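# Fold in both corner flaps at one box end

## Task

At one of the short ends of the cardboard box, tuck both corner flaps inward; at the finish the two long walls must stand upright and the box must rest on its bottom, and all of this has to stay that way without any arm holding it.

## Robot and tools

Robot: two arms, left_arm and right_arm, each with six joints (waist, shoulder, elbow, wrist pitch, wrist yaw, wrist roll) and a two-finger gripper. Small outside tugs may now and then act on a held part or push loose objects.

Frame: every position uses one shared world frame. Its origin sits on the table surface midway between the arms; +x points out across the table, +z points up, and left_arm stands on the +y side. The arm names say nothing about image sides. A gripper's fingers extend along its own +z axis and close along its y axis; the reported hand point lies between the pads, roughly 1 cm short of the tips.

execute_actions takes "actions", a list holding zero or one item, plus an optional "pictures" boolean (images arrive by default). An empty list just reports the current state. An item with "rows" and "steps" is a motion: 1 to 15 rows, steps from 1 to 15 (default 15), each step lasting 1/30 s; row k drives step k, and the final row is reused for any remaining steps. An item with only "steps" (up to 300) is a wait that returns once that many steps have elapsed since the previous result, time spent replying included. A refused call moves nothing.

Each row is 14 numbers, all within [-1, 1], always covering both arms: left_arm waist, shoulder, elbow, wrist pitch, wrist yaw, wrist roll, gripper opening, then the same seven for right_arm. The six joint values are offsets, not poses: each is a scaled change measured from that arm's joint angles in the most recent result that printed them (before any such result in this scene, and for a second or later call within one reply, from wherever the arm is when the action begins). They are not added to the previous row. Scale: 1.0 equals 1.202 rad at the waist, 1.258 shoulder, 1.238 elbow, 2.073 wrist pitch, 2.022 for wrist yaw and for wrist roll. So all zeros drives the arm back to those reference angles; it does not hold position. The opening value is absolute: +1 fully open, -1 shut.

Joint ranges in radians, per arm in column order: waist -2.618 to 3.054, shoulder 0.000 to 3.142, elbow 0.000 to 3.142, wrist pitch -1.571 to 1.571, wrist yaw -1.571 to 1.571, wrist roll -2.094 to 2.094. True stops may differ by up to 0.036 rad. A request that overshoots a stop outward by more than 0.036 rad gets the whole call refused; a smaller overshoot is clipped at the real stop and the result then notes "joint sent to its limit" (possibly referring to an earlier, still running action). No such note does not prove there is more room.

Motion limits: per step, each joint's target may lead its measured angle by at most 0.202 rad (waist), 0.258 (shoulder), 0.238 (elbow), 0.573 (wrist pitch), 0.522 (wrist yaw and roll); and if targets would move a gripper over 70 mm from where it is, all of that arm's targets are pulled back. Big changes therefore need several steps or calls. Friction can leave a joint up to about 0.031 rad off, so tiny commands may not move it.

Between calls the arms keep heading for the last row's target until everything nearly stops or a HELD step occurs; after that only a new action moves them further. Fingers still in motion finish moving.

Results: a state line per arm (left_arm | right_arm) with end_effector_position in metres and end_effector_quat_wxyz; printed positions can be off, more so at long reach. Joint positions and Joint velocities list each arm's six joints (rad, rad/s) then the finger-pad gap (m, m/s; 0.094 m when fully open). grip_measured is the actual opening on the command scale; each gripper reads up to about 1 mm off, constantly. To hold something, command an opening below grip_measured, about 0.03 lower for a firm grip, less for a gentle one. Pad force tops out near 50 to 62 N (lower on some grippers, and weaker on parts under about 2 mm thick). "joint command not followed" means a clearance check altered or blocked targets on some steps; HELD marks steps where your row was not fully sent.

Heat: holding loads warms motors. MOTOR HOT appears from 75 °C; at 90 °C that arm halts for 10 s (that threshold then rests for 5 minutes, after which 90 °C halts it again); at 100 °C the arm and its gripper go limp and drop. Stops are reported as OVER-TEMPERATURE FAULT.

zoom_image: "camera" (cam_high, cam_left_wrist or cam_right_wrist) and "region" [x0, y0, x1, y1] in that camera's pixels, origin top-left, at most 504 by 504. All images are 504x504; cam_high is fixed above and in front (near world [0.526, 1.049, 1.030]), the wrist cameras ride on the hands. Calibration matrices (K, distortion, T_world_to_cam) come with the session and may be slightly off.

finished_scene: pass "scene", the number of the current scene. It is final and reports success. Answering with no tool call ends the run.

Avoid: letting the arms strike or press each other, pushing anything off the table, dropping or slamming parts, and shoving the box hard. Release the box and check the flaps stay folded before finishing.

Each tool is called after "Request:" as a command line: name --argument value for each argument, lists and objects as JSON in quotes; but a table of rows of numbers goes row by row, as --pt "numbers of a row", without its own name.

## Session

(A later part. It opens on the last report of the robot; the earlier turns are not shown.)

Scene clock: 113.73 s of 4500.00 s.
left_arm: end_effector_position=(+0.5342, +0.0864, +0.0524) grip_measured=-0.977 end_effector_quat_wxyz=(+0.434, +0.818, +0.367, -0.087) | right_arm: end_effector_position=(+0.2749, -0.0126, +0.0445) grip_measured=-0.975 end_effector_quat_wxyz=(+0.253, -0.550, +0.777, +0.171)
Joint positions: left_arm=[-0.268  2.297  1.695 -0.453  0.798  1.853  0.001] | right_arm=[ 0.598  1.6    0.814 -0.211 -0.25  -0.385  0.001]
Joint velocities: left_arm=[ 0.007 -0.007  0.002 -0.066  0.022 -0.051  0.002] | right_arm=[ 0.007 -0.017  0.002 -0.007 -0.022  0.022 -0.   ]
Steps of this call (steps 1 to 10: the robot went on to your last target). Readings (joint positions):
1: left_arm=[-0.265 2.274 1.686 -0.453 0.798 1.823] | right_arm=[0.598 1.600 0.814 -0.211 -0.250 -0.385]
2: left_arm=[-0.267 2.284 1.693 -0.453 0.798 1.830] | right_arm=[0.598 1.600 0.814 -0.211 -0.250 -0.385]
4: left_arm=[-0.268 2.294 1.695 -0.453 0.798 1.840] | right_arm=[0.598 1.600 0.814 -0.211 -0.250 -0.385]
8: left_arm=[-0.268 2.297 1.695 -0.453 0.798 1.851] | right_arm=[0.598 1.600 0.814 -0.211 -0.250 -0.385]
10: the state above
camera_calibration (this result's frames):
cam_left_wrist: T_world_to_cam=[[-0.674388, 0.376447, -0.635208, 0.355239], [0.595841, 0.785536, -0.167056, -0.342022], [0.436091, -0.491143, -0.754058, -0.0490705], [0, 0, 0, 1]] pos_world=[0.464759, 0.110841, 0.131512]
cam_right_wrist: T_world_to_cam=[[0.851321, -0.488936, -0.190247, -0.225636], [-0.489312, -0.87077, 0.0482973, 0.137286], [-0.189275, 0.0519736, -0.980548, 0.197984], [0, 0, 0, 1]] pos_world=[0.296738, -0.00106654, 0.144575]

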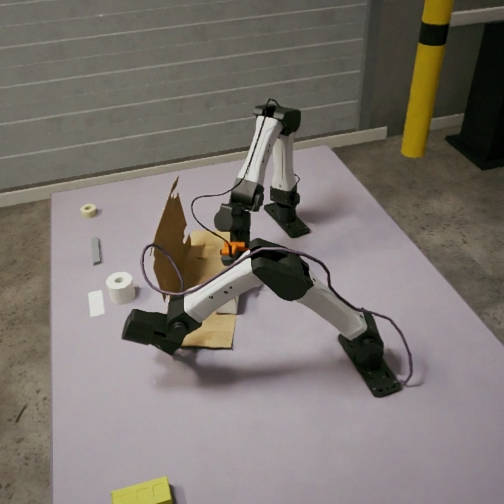

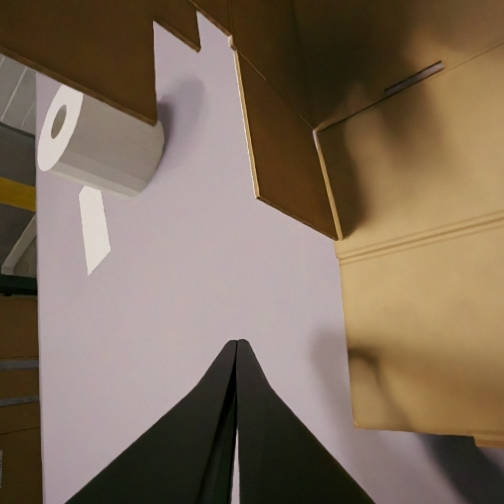

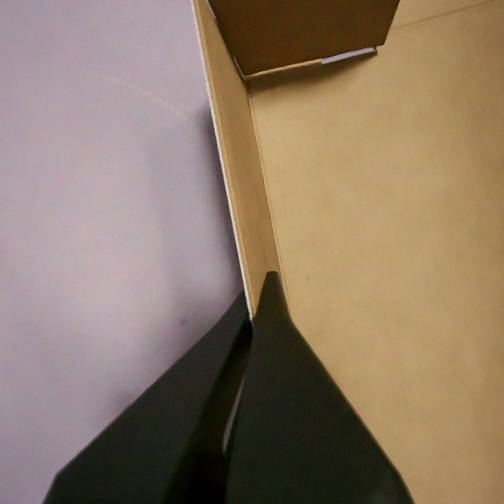

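Request:
execute_actions --actions '[{"rows": [[-0.008,0.006,0.018,0,0,0,-1, 0,0,0,0,0,0,-1],[-0.016,0.012,0.022,0,0,0,-1, 0,0,0,0,0,0,-1],[-0.025,0.018,0.026,0,0,0,-1, 0,0,0,0,0,0,-1],[-0.034,0.024,0.03,0,0,0,-1, 0,0,0,0,0,0,-1],[-0.043,0.03,0.035,0,0,0,-1, 0,0,0,0,0,0,-1],[-0.052,0.036,0.039,0,0,0,-1, 0,0,0,0,0,0,-1],[-0.06,0.041,0.043,0,0,0,-1, 0,0,0,0,0,0,-1],[-0.068,0.041,0.043,0,0,0,-1, 0,0,0,0,0,0,-1],[-0.075,0.041,0.043,0,0,0,-1, 0,0,0,0,0,0,-1],[-0.081,0.041,0.043,0,0,0,-1, 0,0,0,0,0,0,-1],[-0.086,0.041,0.043,0,0,0,-1, 0,0,0,0,0,0,-1]], "steps": 15}]'

Scene clock: 121.80 s of 4500.00 s.
left_arm: end_effector_position=(+0.5122, +0.0368, +0.0385) grip_measured=-0.977 end_effector_quat_wxyz=(+0.423, +0.837, +0.327, -0.112) | right_arm: end_effector_position=(+0.2754, -0.0135, +0.0441) grip_measured=-0.975 end_effector_quat_wxyz=(+0.252, -0.547, +0.780, +0.169)
Joint positions: left_arm=[-0.371  2.343  1.724 -0.453  0.793  1.858  0.001] | right_arm=[ 0.598  1.6    0.814 -0.213 -0.244 -0.379  0.001]
Joint velocities: left_arm=[ 0.046 -0.012 -0.007 -0.051 -0.007  0.051  0.001] | right_arm=[-0.017  0.002 -0.012  0.007  0.022  0.022  0.   ]
Steps of this call (steps 1 to 30: the robot went on to your last target; steps 31 to 90: nothing new was sent; then 4.57 s passed at rest; steps 91 to 105: all 15 steps of this action). Readings (joint positions):
91: left_arm=[-0.268 2.297 1.695 -0.453 0.798 1.858] | right_arm=[0.598 1.600 0.814 -0.211 -0.250 -0.385]
92: left_arm=[-0.269 2.297 1.695 -0.453 0.798 1.858] | right_arm=[0.598 1.600 0.814 -0.211 -0.250 -0.385]
94: left_arm=[-0.276 2.302 1.700 -0.453 0.798 1.858] | right_arm=[0.598 1.600 0.814 -0.211 -0.250 -0.385]
98: left_arm=[-0.314 2.327 1.723 -0.453 0.798 1.858] | right_arm=[0.598 1.600 0.814 -0.211 -0.250 -0.385]
105: the state above
camera_calibration (this result's frames):
cam_left_wrist: T_world_to_cam=[[-0.638271, 0.449741, -0.624774, 0.328625], [0.671934, 0.721521, -0.167067, -0.328868], [0.375651, -0.526441, -0.762723, -0.0417105], [0, 0, 0, 1]] pos_world=[0.446398, 0.0675309, 0.11856]
cam_right_wrist: T_world_to_cam=[[0.847092, -0.496461, -0.189636, -0.225517], [-0.496261, -0.866614, 0.0520047, 0.138601], [-0.190159, 0.050056, -0.980476, 0.197892], [0, 0, 0, 1]] pos_world=[0.297447, -0.00175302, 0.144054]

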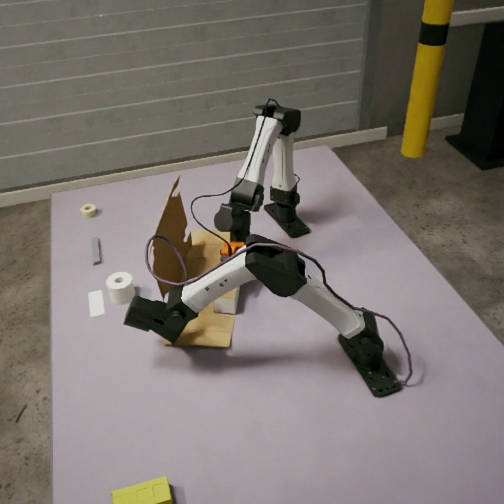

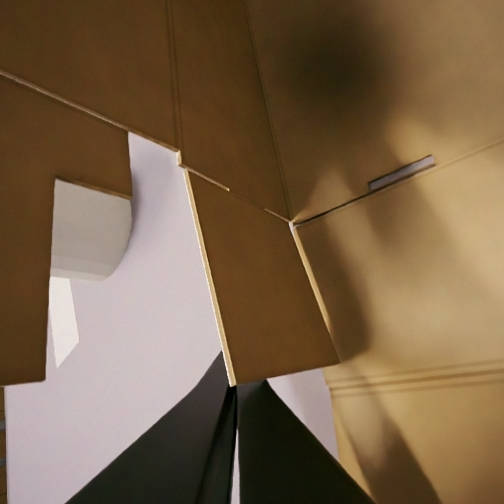

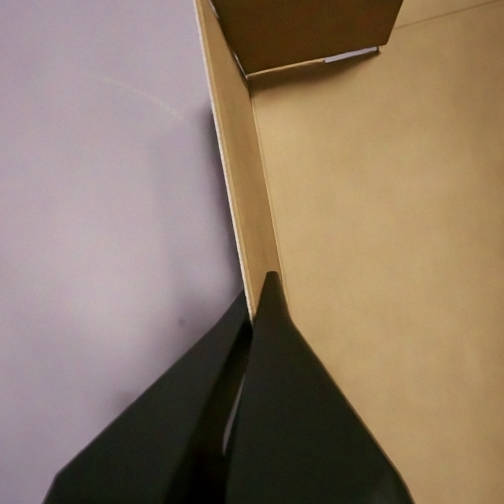

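Request:
execute_actions --actions '[{"rows": [[0,-0.022,-0.018,0,0.005,0,-1, 0,0,0,0,0,0,-1],[0,-0.029,-0.029,0,0.005,0,-1, 0,0,0,0,0,0,-1],[0,-0.036,-0.04,0,0.005,0,-1, 0,0,0,0,0,0,-1],[-0.003,-0.043,-0.051,0,0.005,0,-1, 0,0,0,0,0,0,-1],[-0.006,-0.05,-0.062,0,0.005,0,-1, 0,0,0,0,0,0,-1],[-0.008,-0.057,-0.073,0,0.005,0,-1, 0,0,0,0,0,0,-1],[-0.01,-0.064,-0.084,0,0.005,0,-1, 0,0,0,0,0,0,-1],[-0.012,-0.071,-0.095,0,0.005,0,-1, 0,0,0,0,0,0,-1],[-0.014,-0.078,-0.106,0,0.005,0,-1, 0,0,0,0,0,0,-1],[-0.016,-0.085,-0.117,0,0.005,0,-1, 0,0,0,0,0,0,-1],[-0.018,-0.092,-0.128,0,0.005,0,-1, 0,0,0,0,0,0,-1],[-0.02,-0.099,-0.139,0,0.005,0,-1, 0,0,0,0,0,0,-1]], "steps": 15}]'

Scene clock: 125.97 s of 4500.00 s.
left_arm: end_effector_position=(+0.4784, +0.0432, +0.0403) grip_measured=-0.977 end_effector_quat_wxyz=(+0.409, +0.840, +0.333, -0.130) | right_arm: end_effector_position=(+0.2755, -0.0134, +0.0442) grip_measured=-0.975 end_effector_quat_wxyz=(+0.252, -0.547, +0.780, +0.169)
Joint positions: left_arm=[-0.381  2.242  1.574 -0.45   0.792  1.858  0.001] | right_arm=[ 0.598  1.6    0.814 -0.212 -0.244 -0.379  0.001]
Joint velocities: left_arm=[-0.042 -0.056 -0.056  0.037  0.007  0.022  0.   ] | right_arm=[-0.017 -0.012 -0.012 -0.022 -0.051  0.022  0.   ]
Steps of this call (steps 1 to 15: the robot went on to your last target; steps 16 to 90: nothing new was sent; then 0.67 s passed at rest; steps 91 to 105: all 15 steps of this action). Readings (joint positions):
91: left_arm=[-0.370 2.343 1.724 -0.453 0.793 1.858] | right_arm=[0.598 1.600 0.814 -0.212 -0.244 -0.379]
92: left_arm=[-0.370 2.341 1.721 -0.452 0.793 1.858] | right_arm=[0.598 1.600 0.814 -0.212 -0.244 -0.379]
94: left_arm=[-0.370 2.329 1.702 -0.451 0.792 1.858] | right_arm=[0.598 1.600 0.814 -0.212 -0.244 -0.379]
98: left_arm=[-0.370 2.293 1.648 -0.450 0.792 1.858] | right_arm=[0.598 1.600 0.814 -0.212 -0.244 -0.379]
105: the state above
camera_calibration (this result's frames):
cam_left_wrist: T_world_to_cam=[[-0.660483, 0.46573, -0.588947, 0.313733], [0.670916, 0.718228, -0.184446, -0.309207], [0.337096, -0.516957, -0.786843, -0.00528699], [0, 0, 0, 1]] pos_world=[0.416449, 0.0732331, 0.12358]
cam_right_wrist: T_world_to_cam=[[0.847195, -0.496361, -0.189437, -0.225574], [-0.496289, -0.866642, 0.0512721, 0.138783], [-0.189623, 0.050578, -0.980553, 0.197868], [0, 0, 0, 1]] pos_world=[0.297503, -0.00169852, 0.144172]

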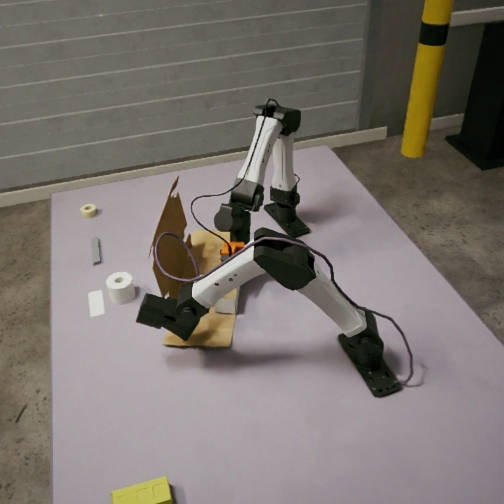

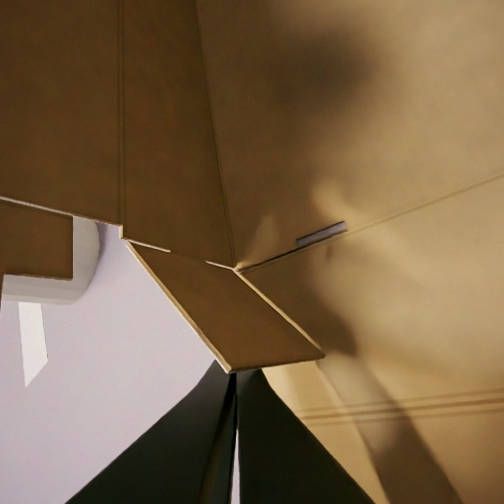

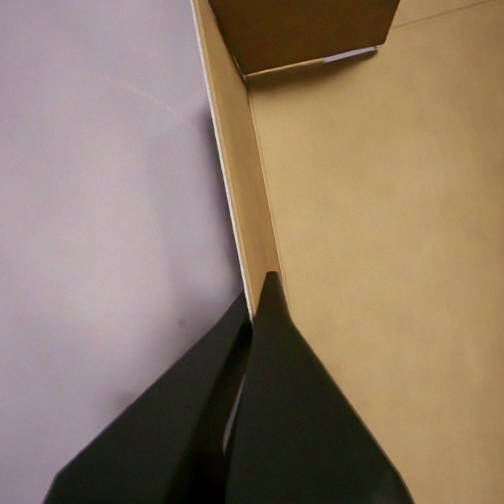

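Request:
execute_actions --actions '[{"rows": [[-0.01,-0.02,-0.018,0,0.008,0,-1, 0,0,0,0,0,0,-1],[-0.013,-0.024,-0.024,0,0.008,0,-1, 0,0,0,0,0,0,-1],[-0.016,-0.028,-0.03,0,0.008,0,-1, 0,0,0,0,0,0,-1],[-0.019,-0.032,-0.036,0,0.008,0,-1, 0,0,0,0,0,0,-1],[-0.022,-0.036,-0.042,0,0.008,0,-1, 0,0,0,0,0,0,-1],[-0.026,-0.04,-0.048,0,0.008,0,-1, 0,0,0,0,0,0,-1],[-0.03,-0.044,-0.054,0,0.008,0,-1, 0,0,0,0,0,0,-1],[-0.034,-0.048,-0.06,0,0.008,0,-1, 0,0,0,0,0,0,-1],[-0.038,-0.051,-0.066,0,0.008,0,-1, 0,0,0,0,0,0,-1],[-0.042,-0.054,-0.072,0,0.008,0,-1, 0,0,0,0,0,0,-1],[-0.046,-0.054,-0.072,0,0.008,0,-1, 0,0,0,0,0,0,-1]], "steps": 15}]'

Scene clock: 130.70 s of 4500.00 s.
left_arm: end_effector_position=(+0.4512, +0.0302, +0.0408) grip_measured=-0.977 end_effector_quat_wxyz=(+0.400, +0.847, +0.318, -0.146) | right_arm: end_effector_position=(+0.2752, -0.0131, +0.0442) grip_measured=-0.975 end_effector_quat_wxyz=(+0.252, -0.548, +0.779, +0.171)
Joint positions: left_arm=[-0.425  2.197  1.506 -0.448  0.792  1.858  0.001] | right_arm=[ 0.598  1.6    0.814 -0.212 -0.247 -0.379  0.001]
Joint velocities: left_arm=[-0.027 -0.022  0.012  0.007 -0.007 -0.022 -0.001] | right_arm=[ 0.007 -0.002 -0.002 -0.022  0.007  0.051 -0.001]
Steps of this call (steps 1 to 15: the robot went on to your last target; steps 16 to 90: nothing new was sent; then 1.23 s passed at rest; steps 91 to 105: all 15 steps of this action). Readings (joint positions):
91: left_arm=[-0.383 2.241 1.572 -0.450 0.792 1.858] | right_arm=[0.598 1.600 0.814 -0.212 -0.244 -0.379]
92: left_arm=[-0.383 2.241 1.572 -0.450 0.792 1.858] | right_arm=[0.598 1.600 0.814 -0.212 -0.244 -0.379]
94: left_arm=[-0.383 2.235 1.562 -0.449 0.792 1.858] | right_arm=[0.598 1.600 0.814 -0.212 -0.244 -0.379]
98: left_arm=[-0.395 2.214 1.532 -0.449 0.792 1.858] | right_arm=[0.598 1.600 0.814 -0.212 -0.245 -0.379]
105: the state above
camera_calibration (this result's frames):
cam_left_wrist: T_world_to_cam=[[-0.650136, 0.498869, -0.573109, 0.295794], [0.698496, 0.689265, -0.192397, -0.292781], [0.299043, -0.525399, -0.796574, 0.0153854], [0, 0, 0, 1]] pos_world=[0.392211, 0.0623248, 0.125447]
cam_right_wrist: T_world_to_cam=[[0.847555, -0.495047, -0.191257, -0.225186], [-0.495145, -0.867327, 0.0507432, 0.138534], [-0.191003, 0.0516923, -0.980227, 0.198257], [0, 0, 0, 1]] pos_world=[0.297319, -0.00157173, 0.144239]

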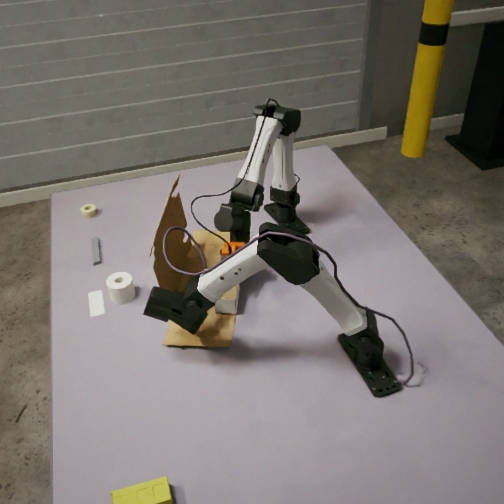

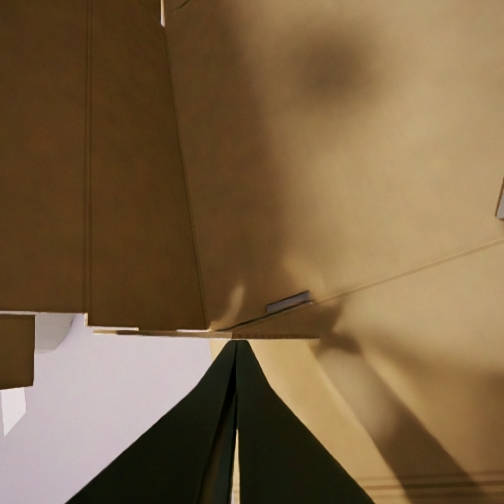

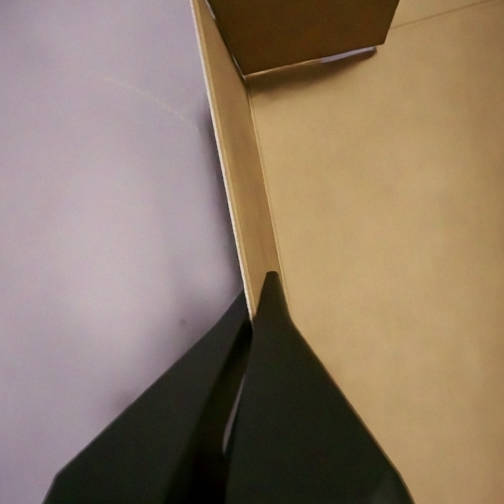

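Request:
execute_actions --actions '[{"rows": [[-0.012,0,0,0,0.008,0,-1, 0,0,0,0,0,0,-1],[-0.016,0,0,0,0.008,0,-1, 0,0,0,0,0,0,-1],[-0.02,0,0,0,0.008,0,-1, 0,0,0,0,0,0,-1],[-0.024,0,0,0,0.008,0,-1, 0,0,0,0,0,0,-1],[-0.028,0,0,0,0.008,0,-1, 0,0,0,0,0,0,-1],[-0.032,0,0,0,0.008,0,-1, 0,0,0,0,0,0,-1],[-0.036,0,0,0,0.008,0,-1, 0,0,0,0,0,0,-1],[-0.04,0,0,0,0.008,0,-1, 0,0,0,0,0,0,-1]], "steps": 14}]'

Scene clock: 138.23 s of 4500.00 s.
left_arm: end_effector_position=(+0.4410, +0.0166, +0.0408) grip_measured=-0.977 end_effector_quat_wxyz=(+0.397, +0.853, +0.304, -0.152) | right_arm: end_effector_position=(+0.2752, -0.0131, +0.0442) grip_measured=-0.975 end_effector_quat_wxyz=(+0.252, -0.548, +0.779, +0.171)
Joint positions: left_arm=[-0.46   2.197  1.506 -0.448  0.791  1.858  0.001] | right_arm=[ 0.598  1.6    0.814 -0.212 -0.247 -0.379  0.001]
Joint velocities: left_arm=[-0.012 -0.012 -0.012  0.022 -0.037 -0.051  0.001] | right_arm=[-0.002  0.007  0.007 -0.037  0.037 -0.066 -0.   ]
Steps of this call (steps 1 to 15: the robot went on to your last target; steps 16 to 90: nothing new was sent; then 4.07 s passed at rest; steps 91 to 104: all 14 steps of this action). Readings (joint positions):
91: left_arm=[-0.426 2.197 1.506 -0.448 0.792 1.858] | right_arm=[0.598 1.600 0.814 -0.212 -0.247 -0.379]
92: left_arm=[-0.426 2.197 1.506 -0.448 0.792 1.858] | right_arm=[0.598 1.600 0.814 -0.212 -0.247 -0.379]
94: left_arm=[-0.428 2.197 1.506 -0.448 0.792 1.858] | right_arm=[0.598 1.600 0.814 -0.212 -0.247 -0.379]
98: left_arm=[-0.442 2.197 1.506 -0.448 0.791 1.858] | right_arm=[0.598 1.600 0.814 -0.212 -0.247 -0.379]
104: the state above
camera_calibration (this result's frames):
cam_left_wrist: T_world_to_cam=[[-0.632431, 0.520883, -0.573333, 0.287793], [0.721732, 0.665029, -0.191936, -0.286099], [0.281307, -0.53518, -0.796523, 0.0192399], [0, 0, 0, 1]] pos_world=[0.383084, 0.0506546, 0.125413]
cam_right_wrist: T_world_to_cam=[[0.847555, -0.495047, -0.191257, -0.225186], [-0.495145, -0.867327, 0.0507432, 0.138534], [-0.191003, 0.0516923, -0.980227, 0.198257], [0, 0, 0, 1]] pos_world=[0.297319, -0.00157173, 0.144239]

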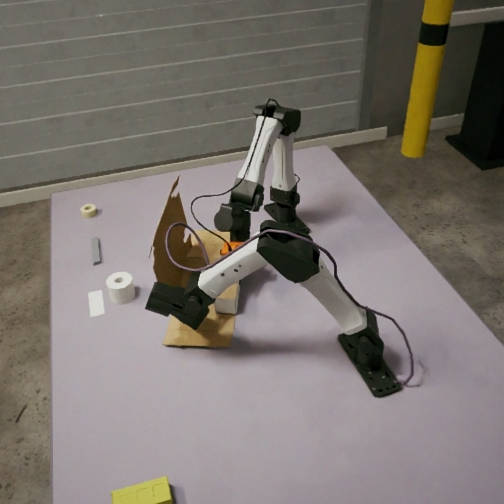

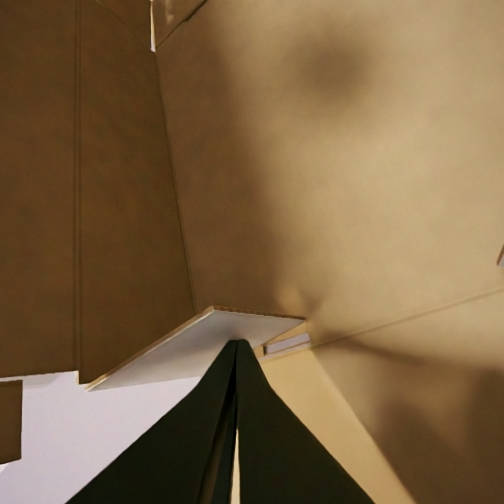

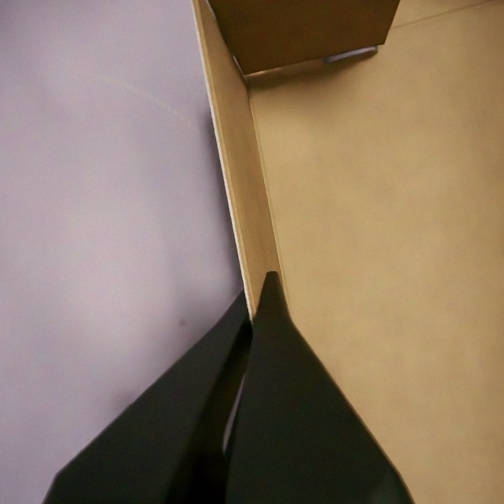

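Request:
execute_actions --actions '[{"rows": [[0.015,-0.02,-0.015,0,0,-0.01,-1, 0,0,0,0,0,0,-0.9],[0.03,-0.035,-0.03,0,0,-0.02,-1, 0,0,0,0,0,0,-0.75],[0.05,-0.055,-0.05,0,0,-0.035,-1, 0,0,0,0,0,0,-0.6],[0.07,-0.08,-0.07,0,0,-0.05,-1, 0,-0.01,0,0,0,0,-0.4],[0.09,-0.105,-0.09,0,0,-0.065,-1, 0,-0.025,0,0,0,0,-0.3],[0.11,-0.13,-0.11,0,0,-0.08,-1, 0,-0.045,0,0,0,0,-0.3],[0.13,-0.155,-0.13,0,0,-0.095,-1, 0,-0.065,0,0,0,0,-0.3],[0.15,-0.18,-0.15,0,0,-0.11,-1, 0,-0.085,0,0,0,0,-0.3],[0.17,-0.205,-0.17,0,0,-0.125,-1, 0,-0.105,0,0,0,0,-0.3],[0.19,-0.23,-0.19,0,0,-0.14,-1, 0,-0.125,0,0,0,0,-0.3],[0.205,-0.255,-0.205,0,0,-0.15,-1, 0,-0.145,0,0,0,0,-0.3],[0.215,-0.275,-0.215,0,0,-0.15,-1, 0,-0.16,0,0,0,0,-0.3],[0.22,-0.29,-0.22,0,0,-0.15,-1, 0,-0.17,0,0,0,0,-0.3]], "steps": 15}]' --pictures false

Request:
execute_actions --actions '[{"steps": 10}]'

Scene clock: 144.33 s of 4500.00 s.
left_arm: end_effector_position=(+0.4560, +0.1435, +0.1143) grip_measured=-0.977 end_effector_quat_wxyz=(+0.430, +0.746, +0.495, -0.113) | right_arm: end_effector_position=(+0.2803, -0.0082, +0.1191) grip_measured=-0.302 end_effector_quat_wxyz=(+0.349, -0.539, +0.744, +0.186)
Joint positions: left_arm=[-0.182  1.847  1.261 -0.449  0.79   1.603  0.001] | right_arm=[ 0.598  1.393  0.814 -0.209 -0.247 -0.379  0.033]
Joint velocities: left_arm=[ 0.095 -0.388 -0.037 -0.022 -0.037 -0.242  0.   ] | right_arm=[ 0.007 -0.315 -0.007  0.139  0.022 -0.037 -0.   ]
Steps of this call (steps 1 to 15: the robot went on to your last target; steps 16 to 90: nothing new was sent; then 2.60 s passed at rest; steps 91 to 105: all 15 steps of this action). Readings (joint positions):
91: left_arm=[-0.458 2.197 1.506 -0.448 0.791 1.856] | right_arm=[0.598 1.600 0.814 -0.212 -0.247 -0.379]
92: left_arm=[-0.456 2.194 1.503 -0.447 0.791 1.850] | right_arm=[0.598 1.600 0.814 -0.212 -0.247 -0.379]
94: left_arm=[-0.438 2.170 1.471 -0.445 0.791 1.826] | right_arm=[0.598 1.600 0.814 -0.212 -0.247 -0.379]
98: left_arm=[-0.341 2.059 1.372 -0.449 0.791 1.742] | right_arm=[0.598 1.563 0.814 -0.216 -0.247 -0.379]
105: the state above

Scene clock: 144.67 s of 4500.00 s.
left_arm: end_effector_position=(+0.4526, +0.1415, +0.1168) grip_measured=-0.977 end_effector_quat_wxyz=(+0.429, +0.738, +0.506, -0.121) | right_arm: end_effector_position=(+0.2805, -0.0080, +0.1222) grip_measured=-0.302 end_effector_quat_wxyz=(+0.354, -0.538, +0.742, +0.186)
Joint positions: left_arm=[-0.188  1.833  1.251 -0.449  0.79   1.565  0.001] | right_arm=[ 0.598  1.385  0.814 -0.207 -0.247 -0.379  0.033]
Joint velocities: left_arm=[-0.007 -0.002 -0.007  0.007 -0.022 -0.007 -0.001] | right_arm=[-0.002 -0.022  0.002  0.022  0.022  0.037 -0.   ]
Steps of this call (steps 1 to 10: the robot went on to your last target). Readings (joint positions):
1: left_arm=[-0.181 1.838 1.261 -0.449 0.790 1.594] | right_arm=[0.598 1.386 0.814 -0.207 -0.247 -0.379]
2: left_arm=[-0.183 1.834 1.261 -0.449 0.790 1.588] | right_arm=[0.598 1.385 0.814 -0.206 -0.247 -0.379]
4: left_arm=[-0.186 1.833 1.259 -0.449 0.790 1.578] | right_arm=[0.598 1.385 0.814 -0.207 -0.247 -0.379]
8: left_arm=[-0.188 1.833 1.251 -0.449 0.790 1.567] | right_arm=[0.598 1.385 0.814 -0.207 -0.247 -0.379]
10: the state above
camera_calibration (this result's frames):
cam_left_wrist: T_world_to_cam=[[-0.853423, 0.142508, -0.501358, 0.418852], [0.330634, 0.891608, -0.309379, -0.204325], [0.402926, -0.429798, -0.808038, 0.0747856], [0, 0, 0, 1]] pos_world=[0.394882, 0.15463, 0.207211]
cam_right_wrist: T_world_to_cam=[[0.872909, -0.470344, -0.129642, -0.22666], [-0.486536, -0.858939, -0.159705, 0.165048], [-0.0362388, 0.202483, -0.978615, 0.232984], [0, 0, 0, 1]] pos_world=[0.286598, -0.0120174, 0.224976]

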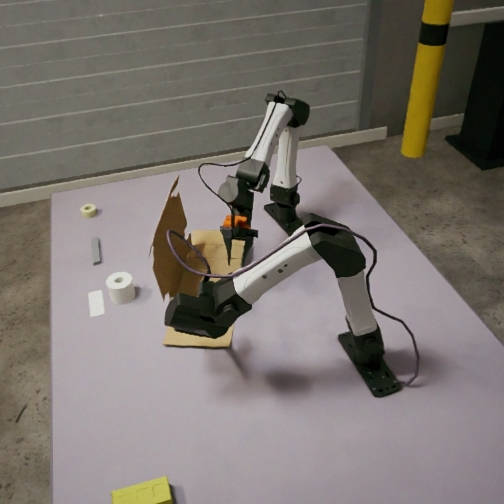

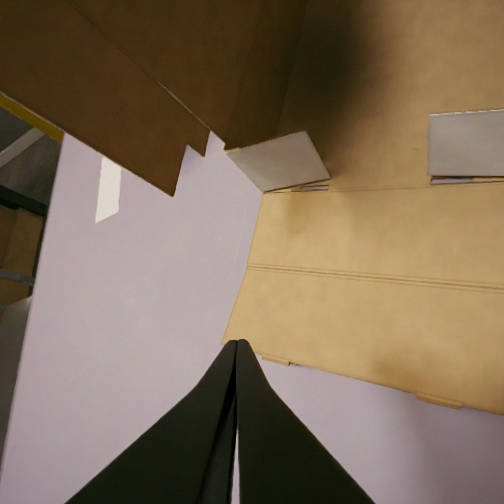

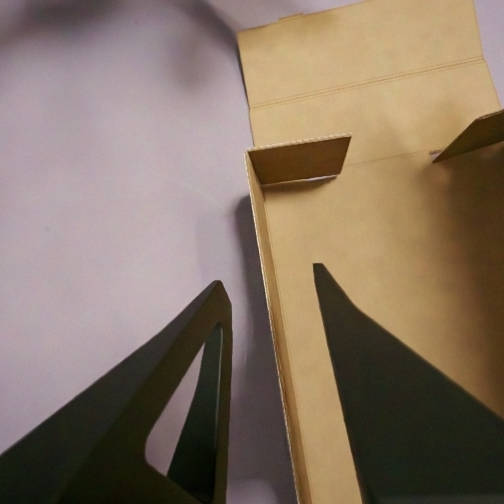

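Request:
finished_scene --scene 2

The scene is finished: the task was done.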